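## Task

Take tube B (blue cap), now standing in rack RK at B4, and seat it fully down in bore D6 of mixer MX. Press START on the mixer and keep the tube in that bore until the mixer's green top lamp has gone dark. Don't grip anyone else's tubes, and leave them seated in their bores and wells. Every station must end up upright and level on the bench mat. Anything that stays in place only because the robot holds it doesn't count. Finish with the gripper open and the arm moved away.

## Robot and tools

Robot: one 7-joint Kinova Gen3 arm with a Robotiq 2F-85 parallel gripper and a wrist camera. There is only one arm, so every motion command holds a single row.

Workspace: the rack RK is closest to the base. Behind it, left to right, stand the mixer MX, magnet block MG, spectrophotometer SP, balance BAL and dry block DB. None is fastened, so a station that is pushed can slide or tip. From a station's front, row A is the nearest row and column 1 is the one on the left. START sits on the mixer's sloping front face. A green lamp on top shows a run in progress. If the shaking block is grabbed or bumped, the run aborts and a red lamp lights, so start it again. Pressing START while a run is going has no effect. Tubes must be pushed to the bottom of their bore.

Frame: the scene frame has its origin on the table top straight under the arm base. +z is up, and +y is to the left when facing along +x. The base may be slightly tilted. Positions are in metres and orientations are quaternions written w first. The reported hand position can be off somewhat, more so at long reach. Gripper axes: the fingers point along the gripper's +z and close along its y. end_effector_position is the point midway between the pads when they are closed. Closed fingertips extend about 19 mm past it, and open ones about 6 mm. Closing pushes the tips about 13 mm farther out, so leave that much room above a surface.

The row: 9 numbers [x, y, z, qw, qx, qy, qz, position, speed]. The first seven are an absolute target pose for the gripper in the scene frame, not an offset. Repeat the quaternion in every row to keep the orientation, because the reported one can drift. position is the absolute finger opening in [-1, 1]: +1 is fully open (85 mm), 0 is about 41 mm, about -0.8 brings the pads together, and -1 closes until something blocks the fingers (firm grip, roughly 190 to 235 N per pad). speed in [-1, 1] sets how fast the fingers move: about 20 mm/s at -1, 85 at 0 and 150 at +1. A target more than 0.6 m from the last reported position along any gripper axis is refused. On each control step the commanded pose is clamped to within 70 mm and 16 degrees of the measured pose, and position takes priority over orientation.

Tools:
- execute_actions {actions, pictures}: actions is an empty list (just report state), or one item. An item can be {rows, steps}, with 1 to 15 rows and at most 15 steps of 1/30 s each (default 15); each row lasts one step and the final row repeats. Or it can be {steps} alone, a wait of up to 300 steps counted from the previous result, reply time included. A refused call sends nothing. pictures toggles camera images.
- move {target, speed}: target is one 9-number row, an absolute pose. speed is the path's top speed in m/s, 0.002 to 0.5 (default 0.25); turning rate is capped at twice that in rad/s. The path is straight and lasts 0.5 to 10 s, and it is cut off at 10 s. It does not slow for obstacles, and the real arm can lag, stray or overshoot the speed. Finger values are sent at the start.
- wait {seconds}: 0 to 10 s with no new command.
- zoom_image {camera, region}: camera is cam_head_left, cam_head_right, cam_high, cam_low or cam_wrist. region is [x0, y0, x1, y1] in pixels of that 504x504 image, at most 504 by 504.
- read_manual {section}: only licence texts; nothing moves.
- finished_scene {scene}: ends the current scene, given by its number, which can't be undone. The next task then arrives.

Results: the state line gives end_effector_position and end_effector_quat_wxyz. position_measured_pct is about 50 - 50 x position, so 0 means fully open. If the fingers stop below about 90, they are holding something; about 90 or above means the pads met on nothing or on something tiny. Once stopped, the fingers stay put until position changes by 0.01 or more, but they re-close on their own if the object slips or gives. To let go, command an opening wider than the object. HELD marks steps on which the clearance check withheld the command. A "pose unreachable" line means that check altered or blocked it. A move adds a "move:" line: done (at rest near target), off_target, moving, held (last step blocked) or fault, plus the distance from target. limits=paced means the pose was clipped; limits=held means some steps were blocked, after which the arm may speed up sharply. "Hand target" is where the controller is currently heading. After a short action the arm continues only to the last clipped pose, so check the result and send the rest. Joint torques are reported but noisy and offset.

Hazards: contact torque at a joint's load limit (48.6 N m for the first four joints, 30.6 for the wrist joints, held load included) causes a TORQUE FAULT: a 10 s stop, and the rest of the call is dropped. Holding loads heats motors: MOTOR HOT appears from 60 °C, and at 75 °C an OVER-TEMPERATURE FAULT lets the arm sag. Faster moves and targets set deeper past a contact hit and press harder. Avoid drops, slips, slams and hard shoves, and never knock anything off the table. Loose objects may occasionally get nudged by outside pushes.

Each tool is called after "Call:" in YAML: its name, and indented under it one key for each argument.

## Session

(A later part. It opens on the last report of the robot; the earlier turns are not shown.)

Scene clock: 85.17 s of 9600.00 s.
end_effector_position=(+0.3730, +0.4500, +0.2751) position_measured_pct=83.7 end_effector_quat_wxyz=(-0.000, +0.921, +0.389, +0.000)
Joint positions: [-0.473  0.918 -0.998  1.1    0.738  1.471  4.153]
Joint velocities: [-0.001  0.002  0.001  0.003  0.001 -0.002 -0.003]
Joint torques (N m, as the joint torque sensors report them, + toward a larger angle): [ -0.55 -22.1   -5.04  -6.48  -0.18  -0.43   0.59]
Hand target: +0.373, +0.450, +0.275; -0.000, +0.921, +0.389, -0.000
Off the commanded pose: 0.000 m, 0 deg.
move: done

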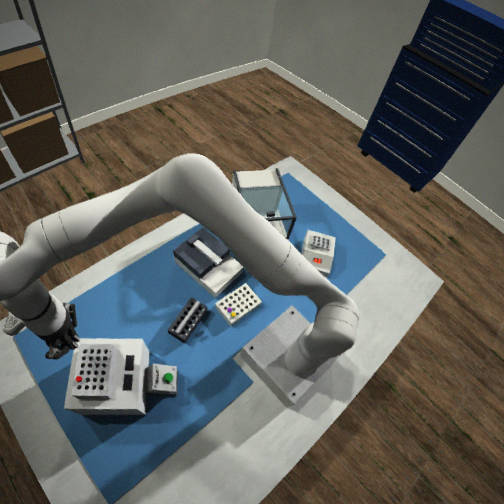

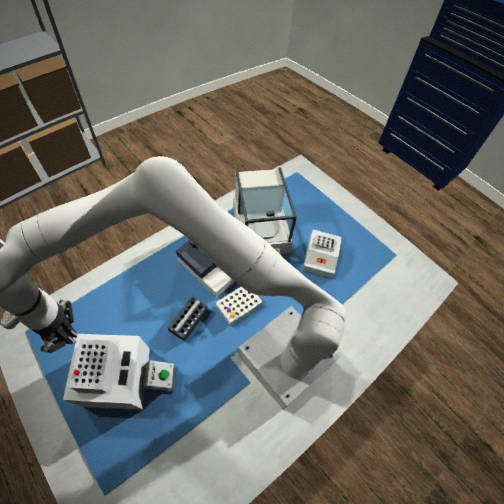

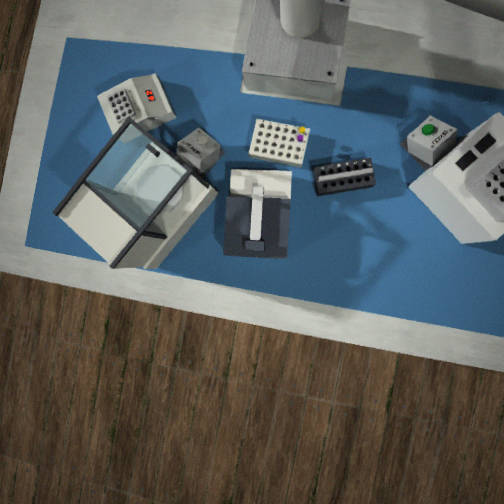

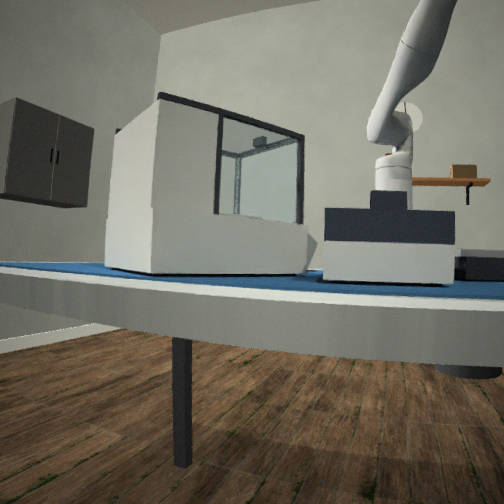

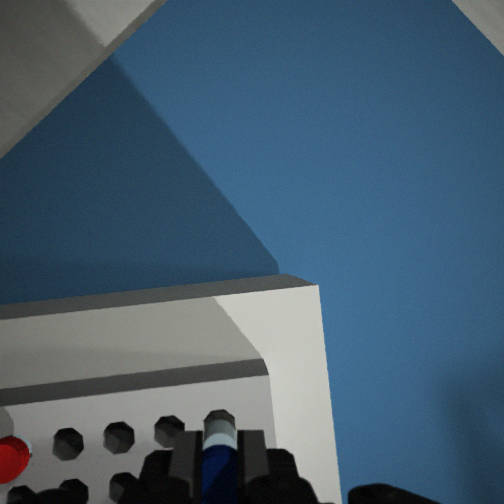

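Call:
move:
  target: [0.373, 0.450, 0.252, 0, 0.921, 0.389, 0, -1, 0]
  speed: 0.02

Scene clock: 90.00 s of 9600.00 s.
end_effector_position=(+0.3730, +0.4500, +0.2521) position_measured_pct=83.7 end_effector_quat_wxyz=(-0.000, +0.921, +0.389, +0.000)
Joint positions: [-0.467  0.941 -0.99   1.139  0.754  1.422  4.135]
Joint velocities: [ 0.001  0.001 -0.     0.002  0.001 -0.003 -0.003]
Joint torques (N m, as the joint torque sensors report them, + toward a larger angle): [  0.04 -23.1   -4.43  -5.84  -0.06   0.     0.24]
Hand target: +0.373, +0.450, +0.252; -0.000, +0.921, +0.389, -0.000
Off the commanded pose: 0.000 m, 0 deg.
move: done

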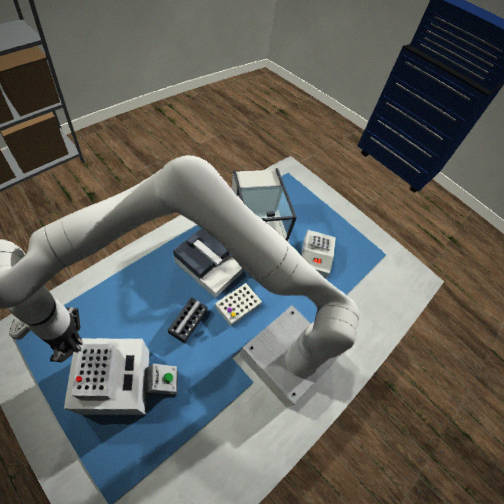

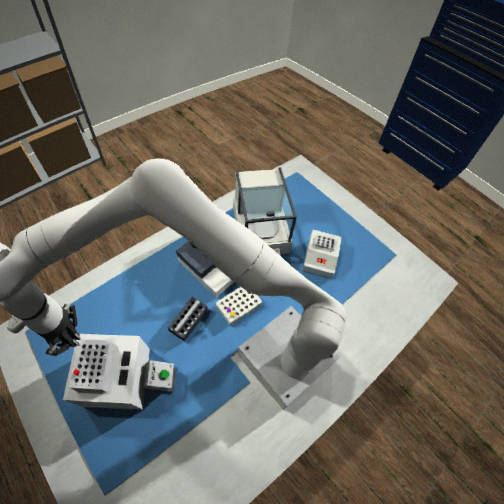

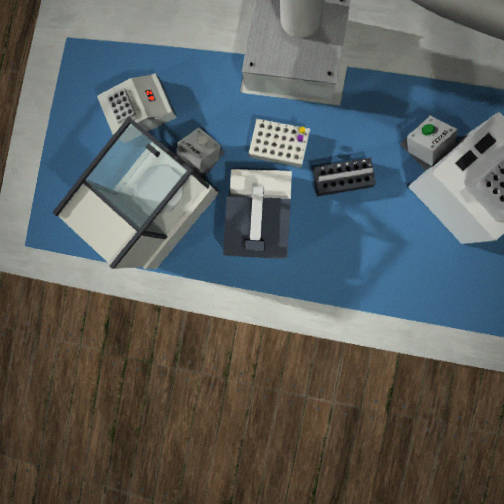

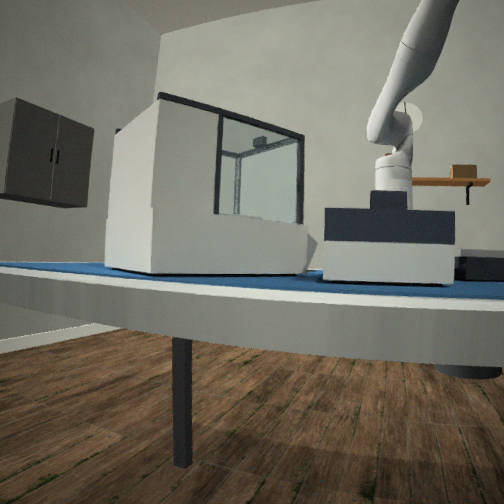

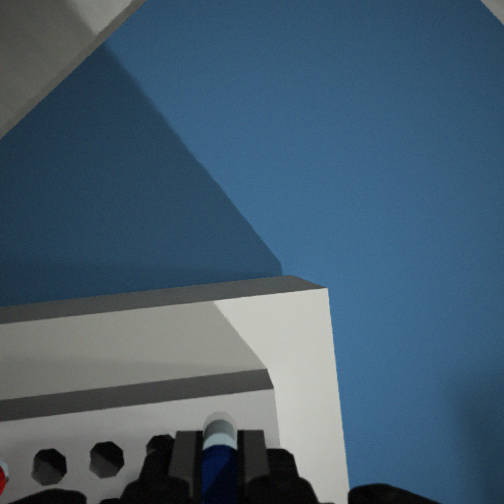

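Call:
zoom_image:
  camera: "cam_wrist"
  region: [120, 380, 320, 504]

Call:
zoom_image:
  camera: "cam_head_left"
  region: [30, 300, 150, 400]

Region (120, 380, 320, 504) of cam_wrist's 504x504 image, scaled by 2.520; it fills the top 312 rows of this view, and the rest is white.

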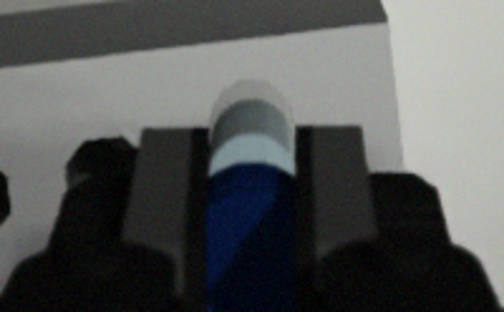

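Region (30, 300, 150, 400) of cam_head_left's 504x504 image, scaled by 4.200, with more detail than that image has.

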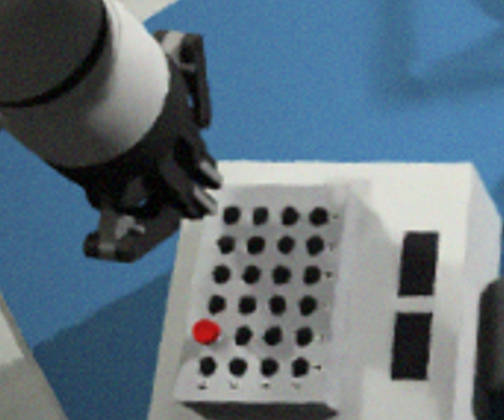

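Call:
move:
  target: [0.373, 0.450, 0.242, 0, 0.921, 0.389, 0, -1, 0]
  speed: 0.01

Scene clock: 107.63 s of 9600.00 s.
end_effector_position=(+0.3732, +0.4503, +0.2438) position_measured_pct=83.7 end_effector_quat_wxyz=(-0.000, +0.921, +0.389, +0.001)
Joint positions: [-0.465  0.949 -0.986  1.154  0.762  1.402  4.128]
Joint velocities: [ 0.    -0.001 -0.001  0.001  0.002 -0.001 -0.001]
Joint torques (N m, as the joint torque sensors report them, + toward a larger angle): [ -0.58 -20.53  -4.08  -6.12   0.15  -0.75   0.14]
Hand target: +0.373, +0.450, +0.242; -0.000, +0.921, +0.389, -0.000
Off the commanded pose: 0.002 m, 0 deg.
move: done

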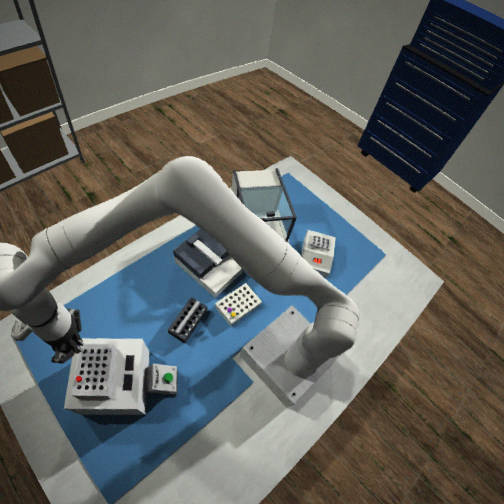

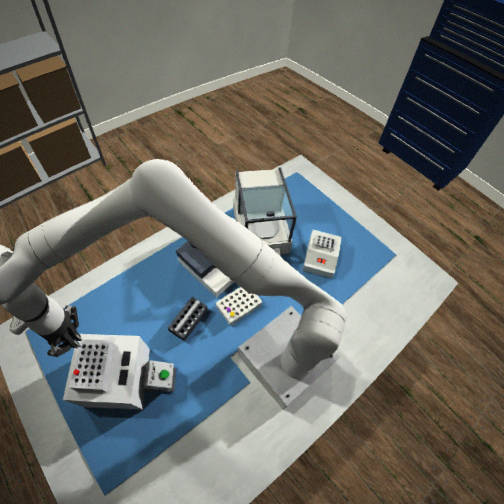

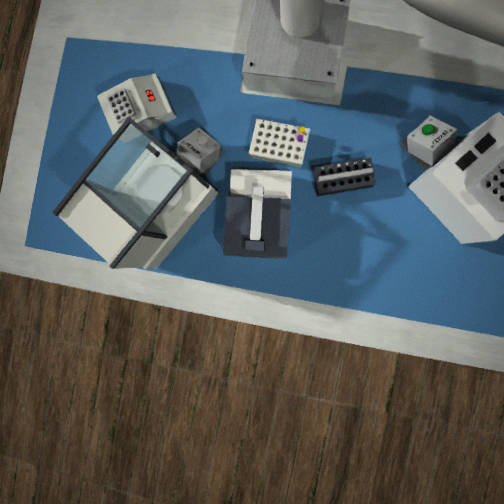

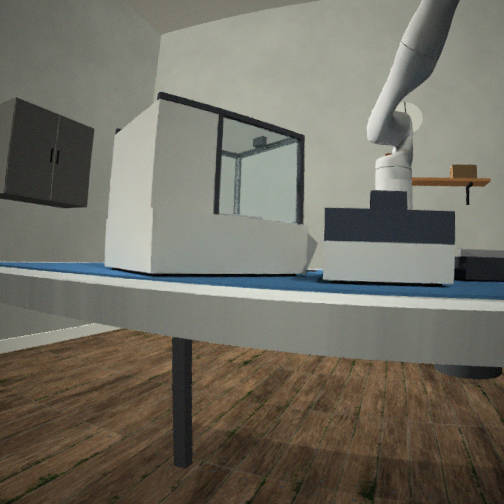

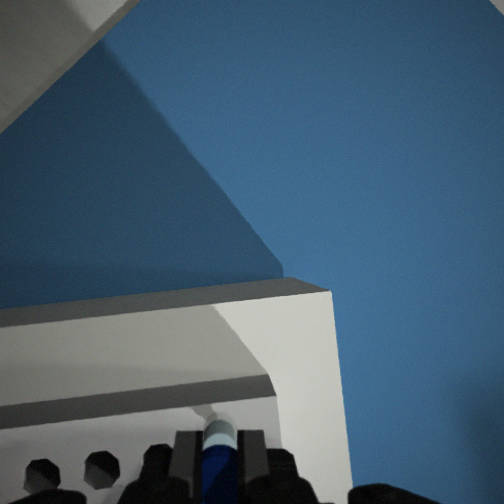

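Call:
move:
  target: [0.3688, 0.4443, 0.252, 0, 0.921, 0.389, 0, -1, 0]
  speed: 0.02

Call:
move:
  target: [0.3688, 0.4443, 0.236, 0, 0.921, 0.389, 0, -1, 0]
  speed: 0.01

Scene clock: 113.23 s of 9600.00 s.
end_effector_position=(+0.3688, +0.4444, +0.2519) position_measured_pct=83.7 end_effector_quat_wxyz=(-0.000, +0.921, +0.389, -0.000)
Joint positions: [-0.453  0.929 -0.994  1.173  0.751  1.408  4.124]
Joint velocities: [ 0.003 -0.003 -0.001  0.002 -0.     0.001 -0.002]
Joint torques (N m, as the joint torque sensors report them, + toward a larger angle): [  0.07 -21.83  -4.69  -6.76   0.07  -0.05   0.35]
Hand target: +0.369, +0.444, +0.252; +0.000, +0.921, +0.389, +0.000
Off the commanded pose: 0.000 m, 0 deg.
move: done

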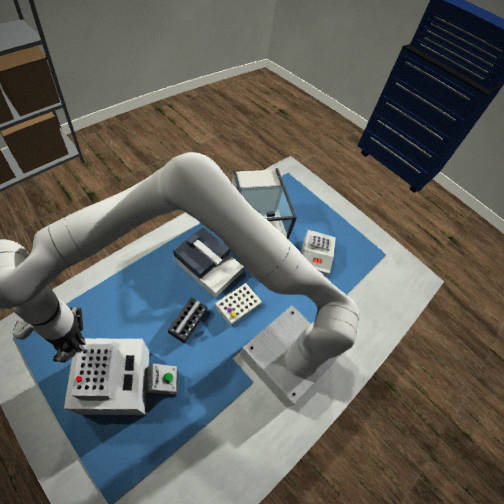

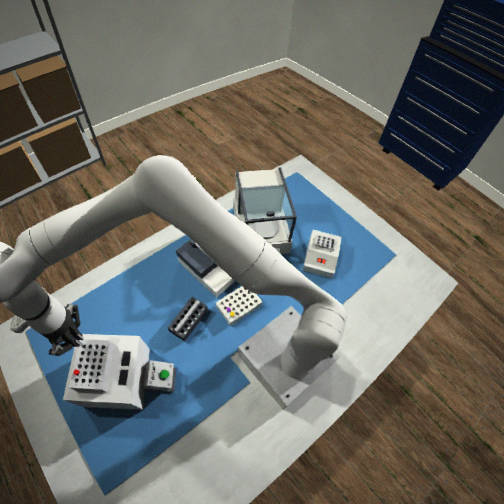

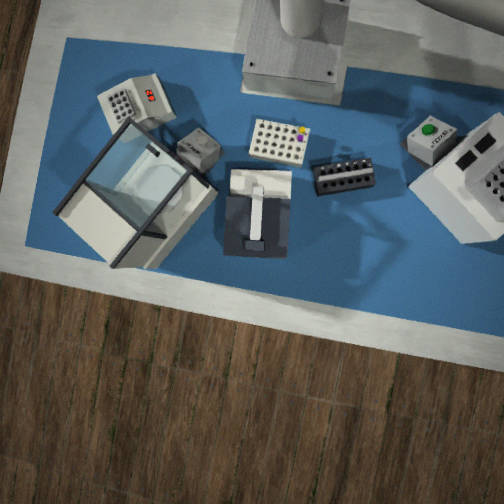

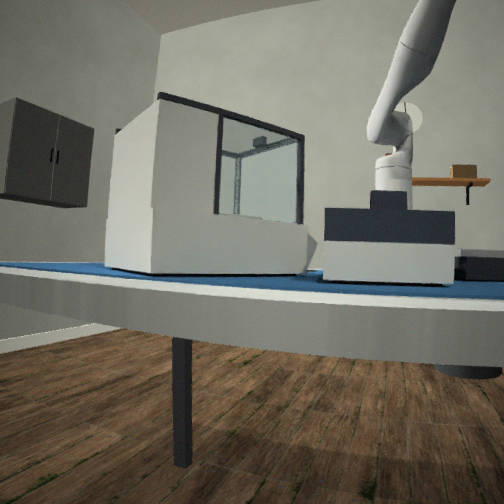

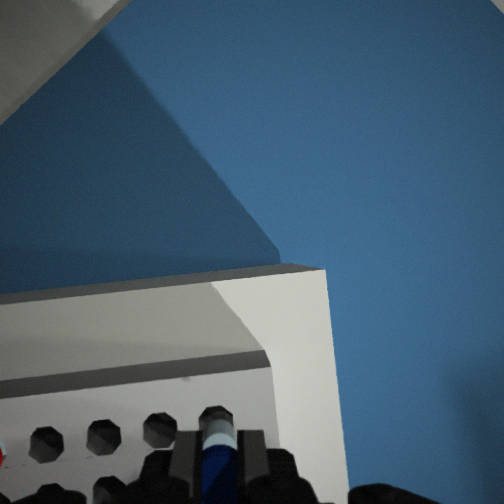

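Scene clock: 115.03 s of 9600.00 s.
end_effector_position=(+0.3692, +0.4450, +0.2423) position_measured_pct=83.7 end_effector_quat_wxyz=(-0.001, +0.921, +0.389, +0.004)
Joint positions: [-0.45   0.936 -0.992  1.195  0.763  1.38   4.111]
Joint velocities: [ 0.001  0.    -0.003  0.002  0.001 -0.001 -0.002]
Joint torques (N m, as the joint torque sensors report them, + toward a larger angle): [ -0.89 -13.99  -2.61  -4.99   0.82  -1.88   0.31]
Hand target: +0.369, +0.444, +0.236; -0.000, +0.921, +0.389, -0.000
Off the commanded pose: 0.006 m, 0 deg.
move: off_target

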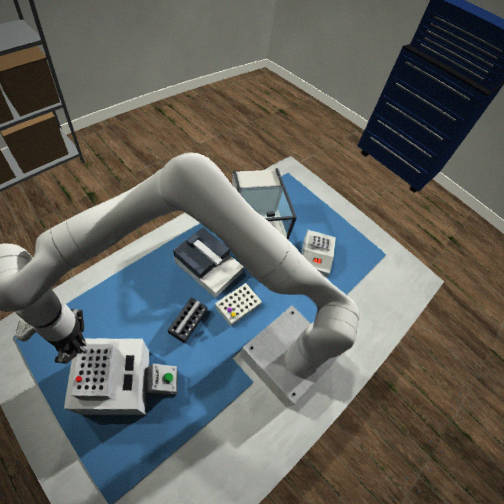

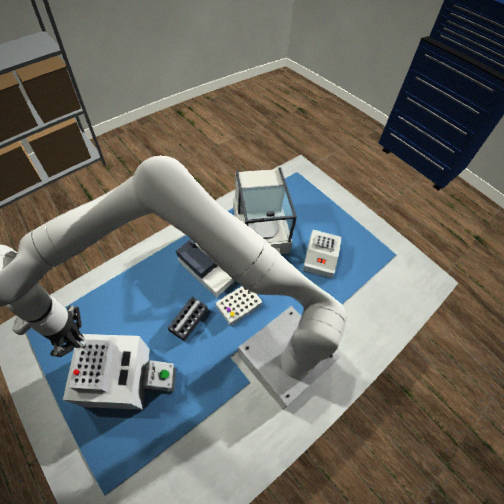

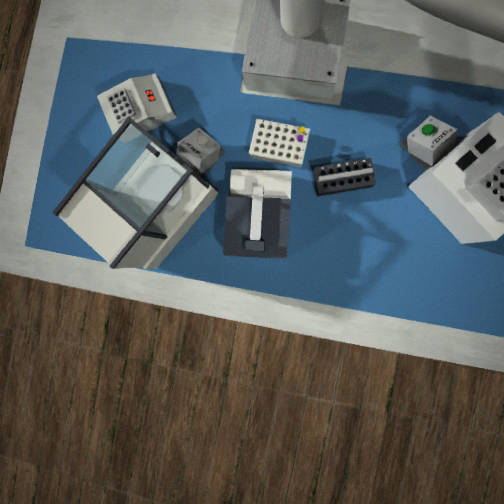

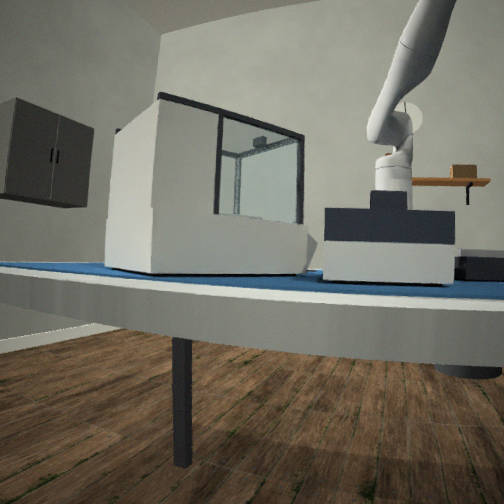

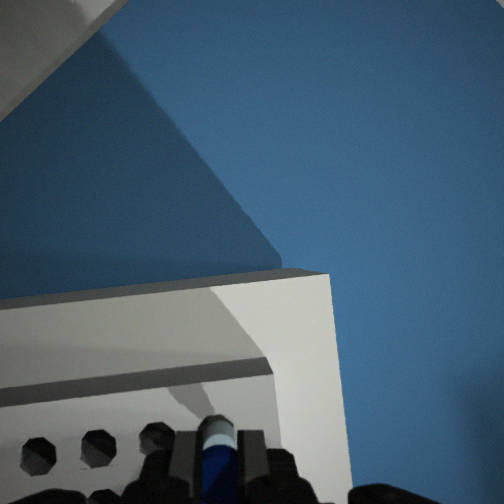

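Still blocked; back off and look closer.

Call:
move:
  target: [0.3688, 0.4443, 0.248, 0, 0.921, 0.389, 0, -1, 0]
  speed: 0.02

Call:
zoom_image:
  camera: "cam_wrist"
  region: [0, 340, 320, 504]

Scene clock: 118.33 s of 9600.00 s.
end_effector_position=(+0.3688, +0.4443, +0.2479) position_measured_pct=83.7 end_effector_quat_wxyz=(-0.000, +0.921, +0.389, +0.000)
Joint positions: [-0.452  0.933 -0.994  1.18   0.755  1.4    4.12 ]
Joint velocities: [-0.001 -0.    -0.    -0.004 -0.001  0.004  0.   ]
Joint torques (N m, as the joint torque sensors report them, + toward a larger angle): [ -0.35 -21.89  -5.23  -6.25  -0.02  -0.25   0.14]
Hand target: +0.369, +0.444, +0.248; +0.000, +0.921, +0.389, +0.000
Off the commanded pose: 0.000 m, 0 deg.
move: done

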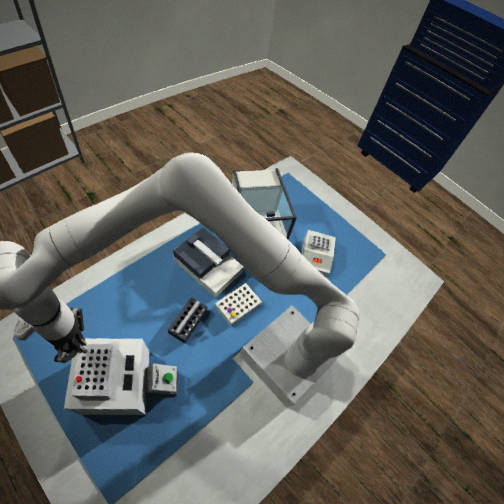

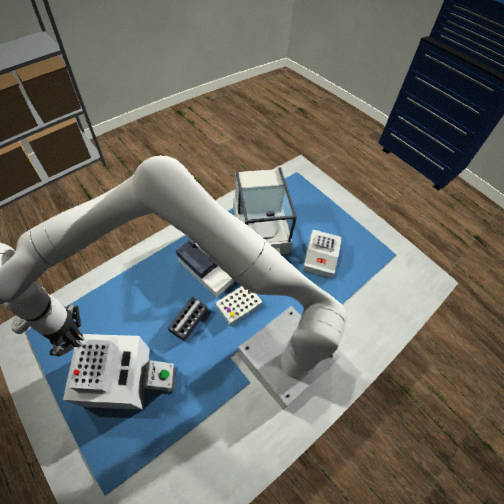

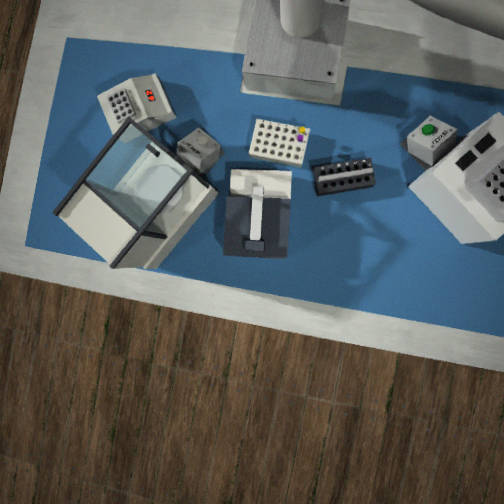

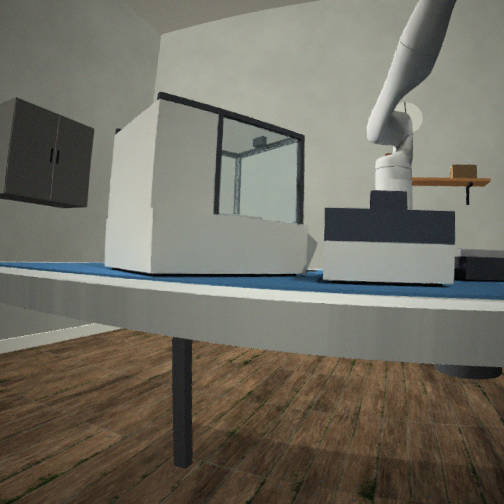

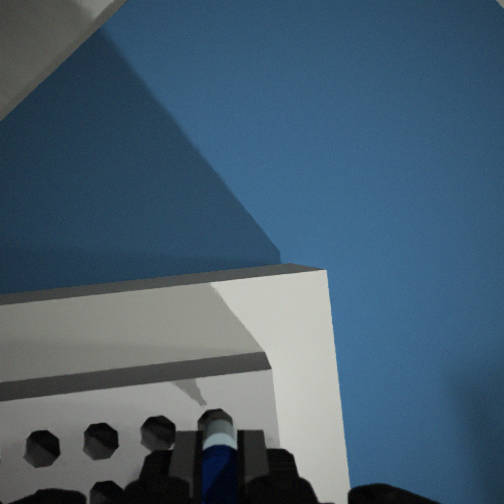

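Region (0, 340, 320, 504) of cam_wrist's 504x504 image, scaled by 1.575; it fills the top 258 rows of this view, and the rest is white.

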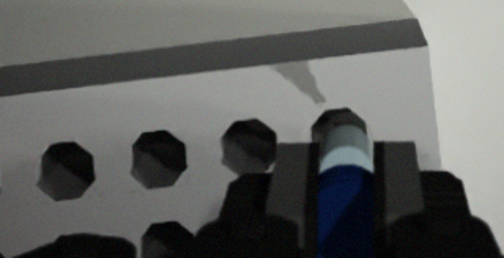

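Call:
move:
  target: [0.3653, 0.4414, 0.248, 0, 0.921, 0.389, 0, -1, 0]
  speed: 0.02

Call:
move:
  target: [0.3653, 0.4414, 0.236, 0, 0.921, 0.389, 0, -1, 0]
  speed: 0.01

Scene clock: 123.87 s of 9600.00 s.
end_effector_position=(+0.3653, +0.4415, +0.2479) position_measured_pct=83.7 end_effector_quat_wxyz=(-0.000, +0.921, +0.389, -0.000)
Joint positions: [-0.446  0.926 -0.997  1.2    0.752  1.392  4.112]
Joint velocities: [ 0.002 -0.002 -0.001  0.004 -0.    -0.002 -0.003]
Joint torques (N m, as the joint torque sensors report them, + toward a larger angle): [ -0.21 -21.53  -4.38  -6.42  -0.19  -0.23   0.15]
Hand target: +0.365, +0.441, +0.248; -0.000, +0.921, +0.389, -0.000
Off the commanded pose: 0.000 m, 0 deg.
move: done

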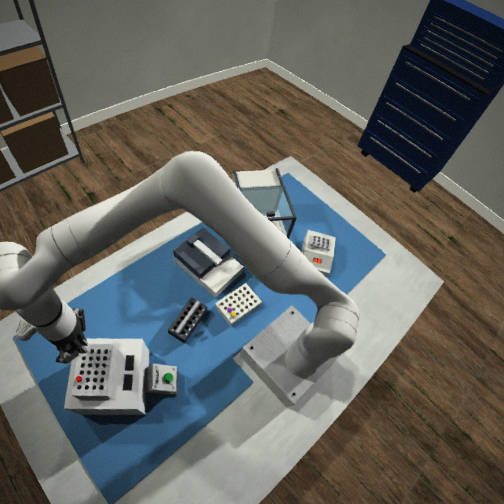

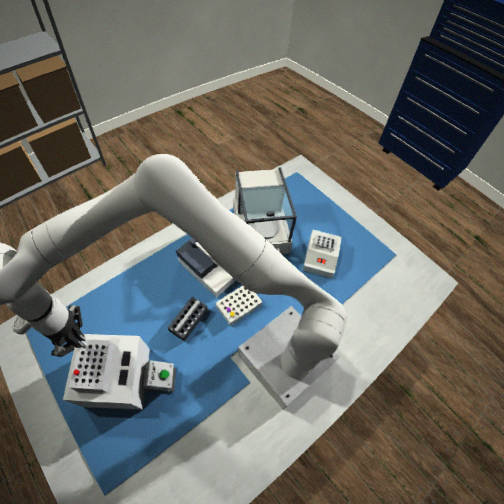

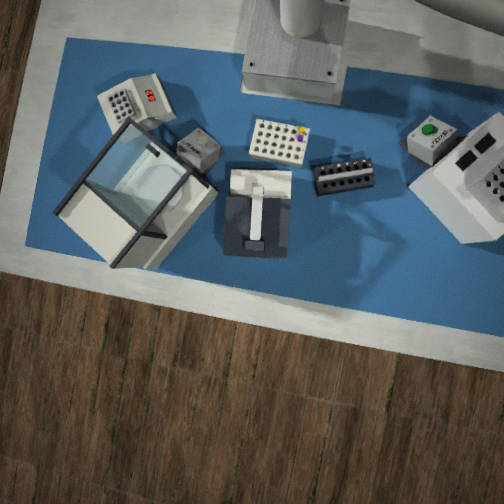

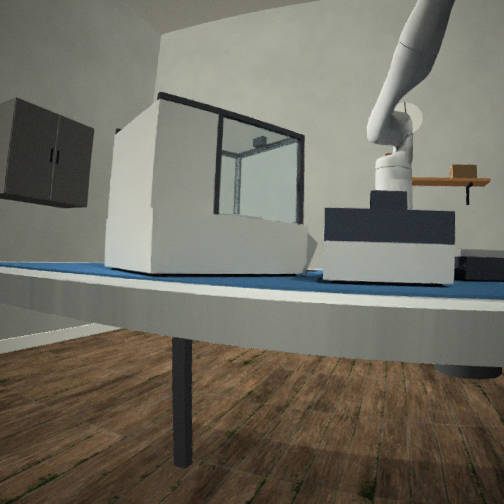

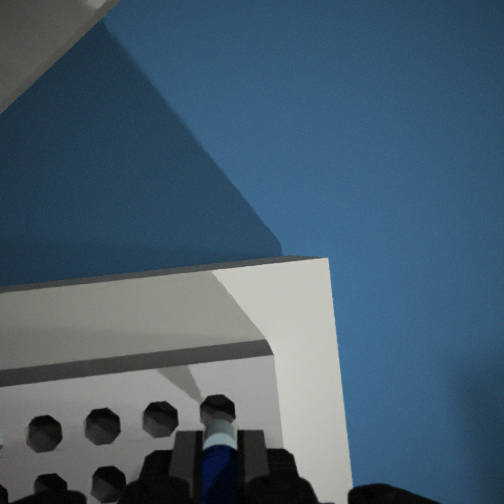

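Scene clock: 125.27 s of 9600.00 s.
end_effector_position=(+0.3659, +0.4423, +0.2428) position_measured_pct=83.7 end_effector_quat_wxyz=(-0.001, +0.921, +0.389, +0.004)
Joint positions: [-0.443  0.929 -0.997  1.215  0.763  1.372  4.102]
Joint velocities: [ 0.001  0.    -0.001  0.002  0.001 -0.001 -0.001]
Joint torques (N m, as the joint torque sensors report them, + toward a larger angle): [ -1.11 -13.03  -2.69  -4.84   0.36  -1.6    0.1 ]
Hand target: +0.365, +0.441, +0.236; -0.000, +0.921, +0.389, -0.000
Off the commanded pose: 0.007 m, 0 deg.
move: off_target

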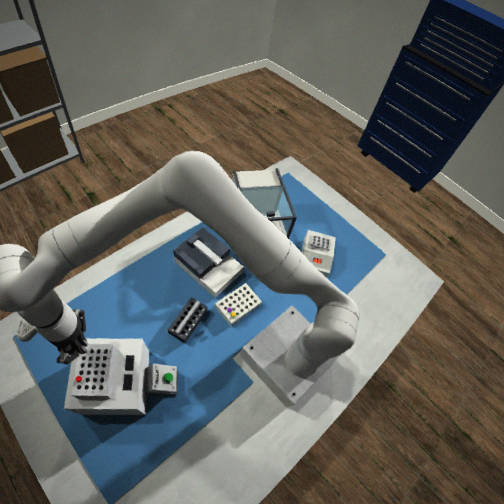

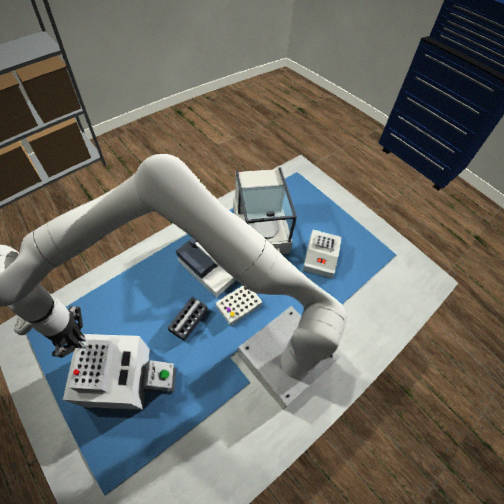

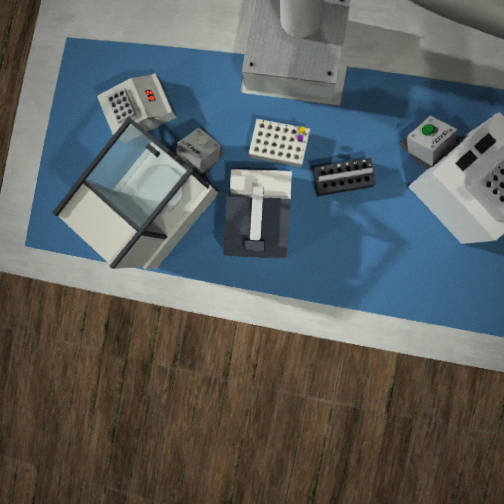

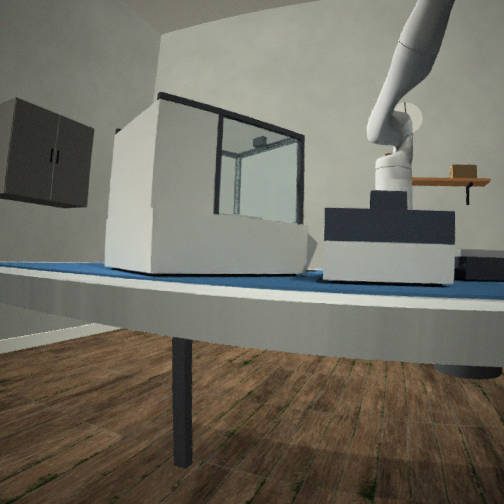

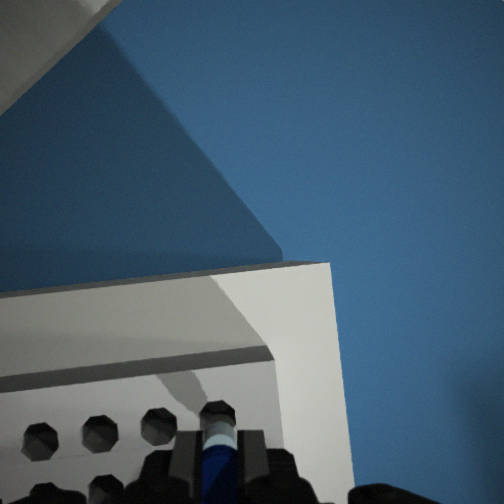

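Call:
zoom_image:
  camera: "cam_head_left"
  region: [20, 290, 160, 410]

Call:
zoom_image:
  camera: "cam_head_right"
  region: [20, 290, 160, 410]

Region (20, 290, 160, 410) of cam_head_left's 504x504 image, scaled by 3.600, with more detail than that image has; it fills the top 432 rows of this view, and the rest is white.

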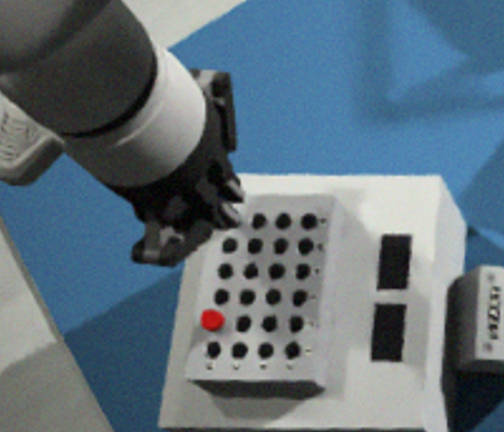

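Region (20, 290, 160, 410) of cam_head_right's 504x504 image, scaled by 3.600, with more detail than that image has; it fills the top 432 rows of this view, and the rest is white.

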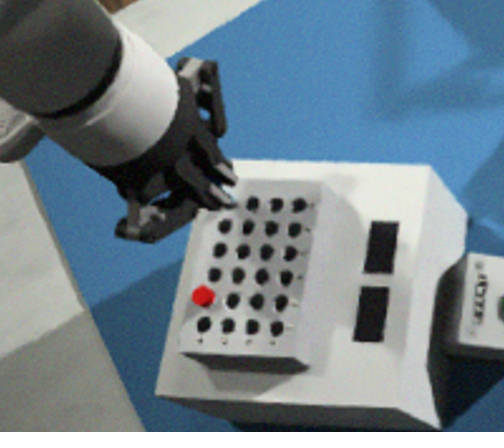

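Call:
move:
  target: [0.3688, 0.4443, 0.239, 0, 0.921, 0.389, 0, -1, 0]
  speed: 0.002

Scene clock: 143.90 s of 9600.00 s.
end_effector_position=(+0.3680, +0.4446, +0.2390) position_measured_pct=83.7 end_effector_quat_wxyz=(-0.000, +0.921, +0.390, -0.000)
Joint positions: [-0.451  0.943 -0.991  1.193  0.762  1.383  4.113]
Joint velocities: [-0.001  0.     0.001 -0.001 -0.002  0.001  0.   ]
Joint torques (N m, as the joint torque sensors report them, + toward a larger angle): [  0.75 -21.65  -4.69  -6.62   0.34  -0.19   0.35]
Hand target: +0.369, +0.444, +0.239; +0.000, +0.921, +0.389, -0.000
Off the commanded pose: 0.001 m, 0 deg.
move: done

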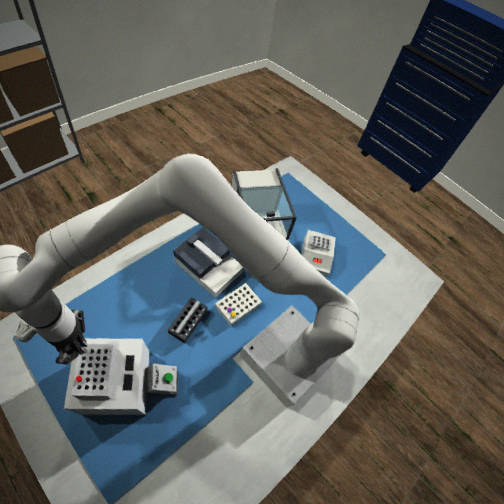

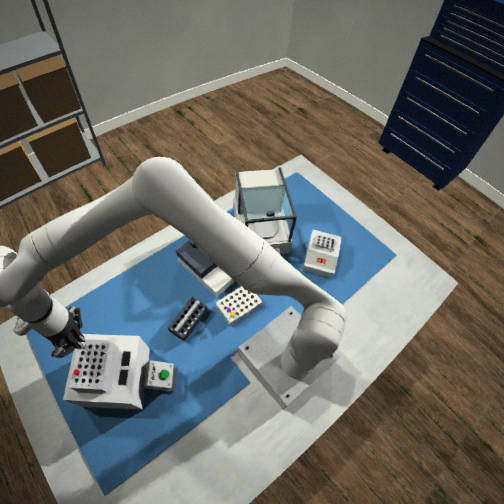

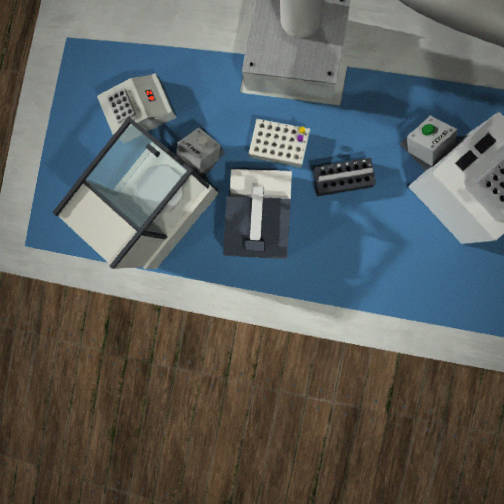

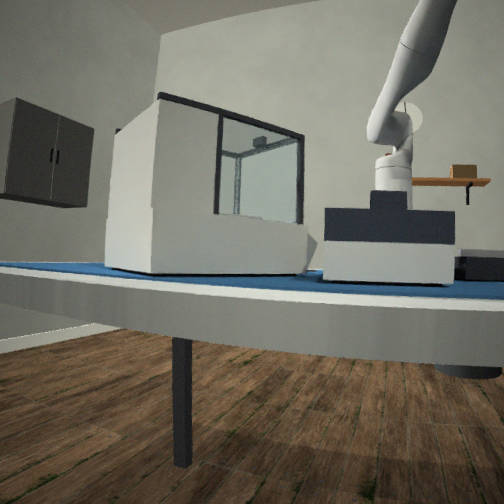

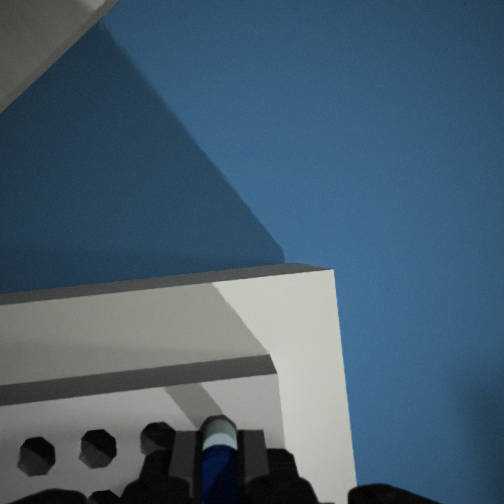

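Call:
move:
  target: [0.3677, 0.4444, 0.222, 0, 0.921, 0.389, 0, -1, 0]
  speed: 0.01

Scene clock: 149.17 s of 9600.00 s.
end_effector_position=(+0.3675, +0.4446, +0.2221) position_measured_pct=83.7 end_effector_quat_wxyz=(-0.000, +0.921, +0.389, -0.000)
Joint positions: [-0.45   0.961 -0.982  1.219  0.776  1.347  4.098]
Joint velocities: [ 0.     0.001  0.     0.002  0.    -0.002 -0.001]
Joint torques (N m, as the joint torque sensors report them, + toward a larger angle): [  0.09 -22.49  -5.22  -6.59   0.    -0.18   0.08]
Hand target: +0.368, +0.444, +0.222; -0.000, +0.921, +0.389, -0.000
Off the commanded pose: 0.000 m, 0 deg.
move: done

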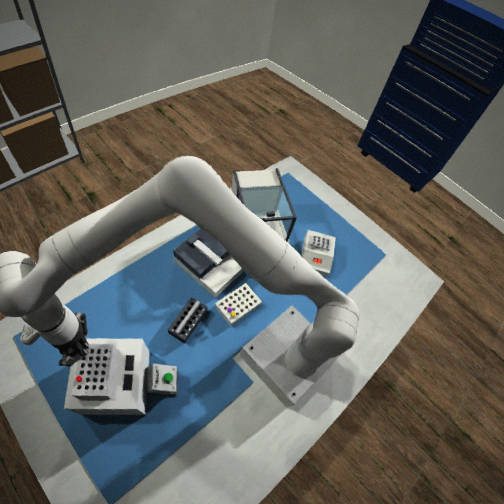

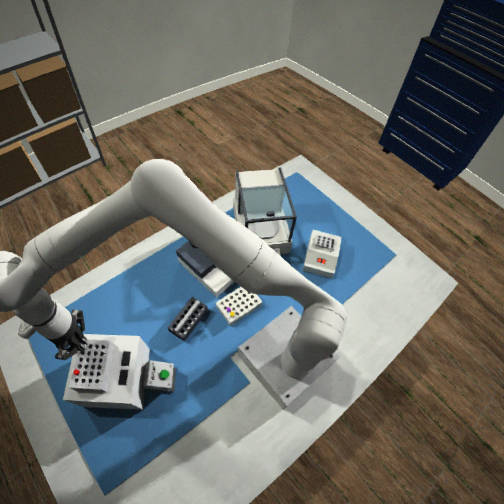

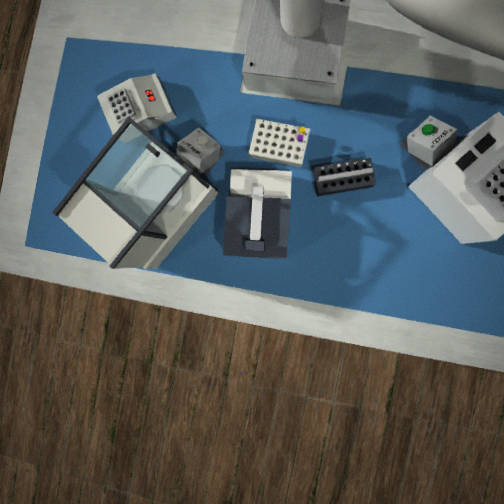

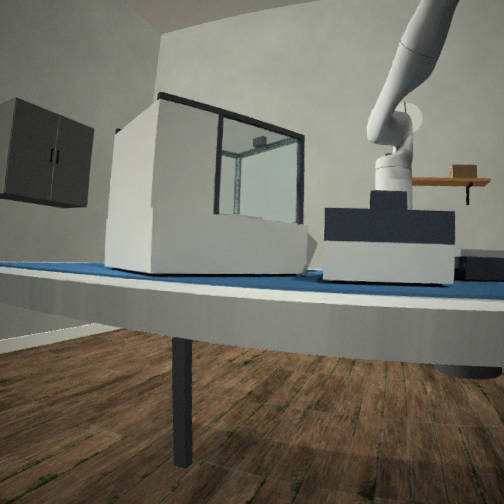

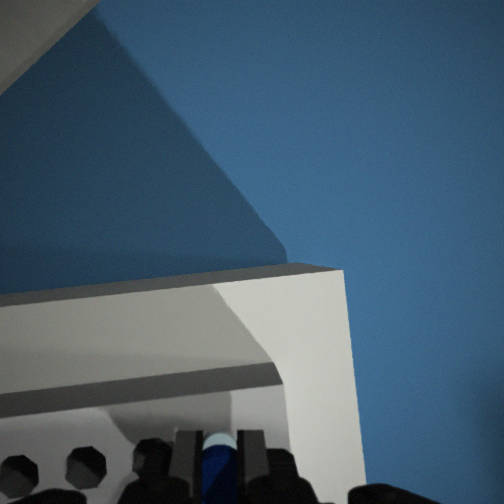

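Call:
move:
  target: [0.3675, 0.4445, 0.208, 0, 0.921, 0.389, 0, -1, 0]
  speed: 0.01

Scene clock: 152.57 s of 9600.00 s.
end_effector_position=(+0.3677, +0.4452, +0.2153) position_measured_pct=83.7 end_effector_quat_wxyz=(-0.001, +0.921, +0.389, +0.004)
Joint positions: [-0.448  0.966 -0.98   1.235  0.788  1.326  4.087]
Joint velocities: [ 0.     0.    -0.001  0.001  0.002 -0.001 -0.001]
Joint torques (N m, as the joint torque sensors report them, + toward a larger angle): [ -0.79 -12.91  -1.82  -4.57   1.3   -2.77   0.01]
Hand target: +0.367, +0.444, +0.208; -0.000, +0.921, +0.389, -0.000
Off the commanded pose: 0.007 m, 0 deg.
move: off_target

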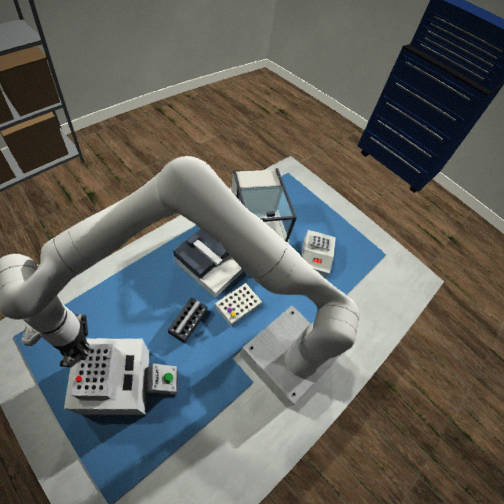

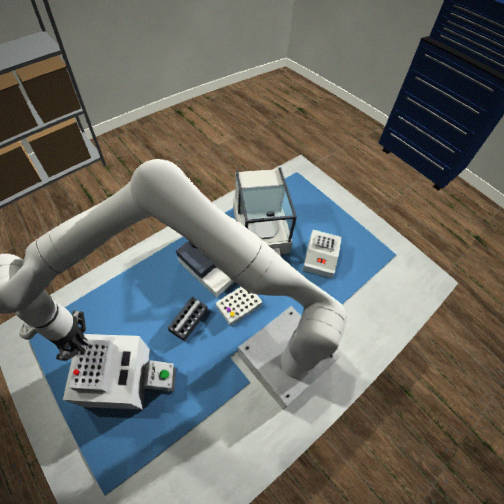

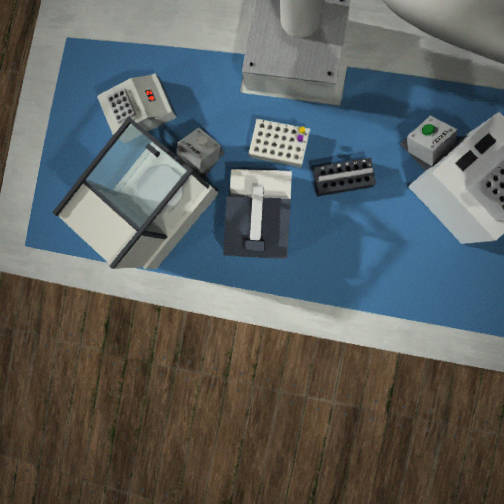

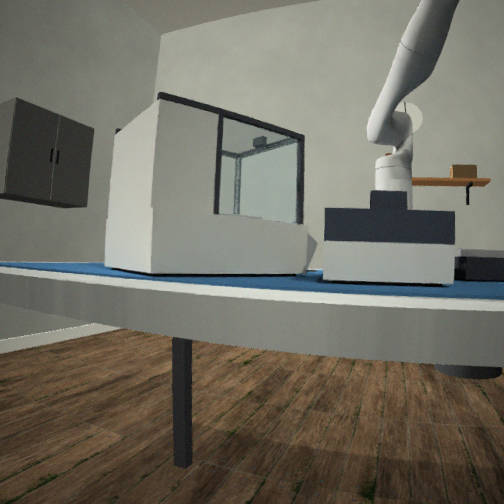

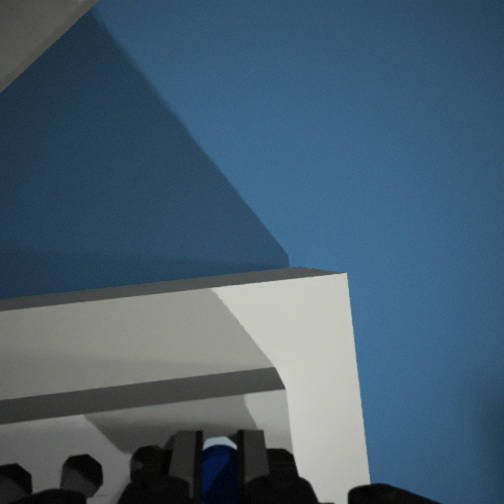

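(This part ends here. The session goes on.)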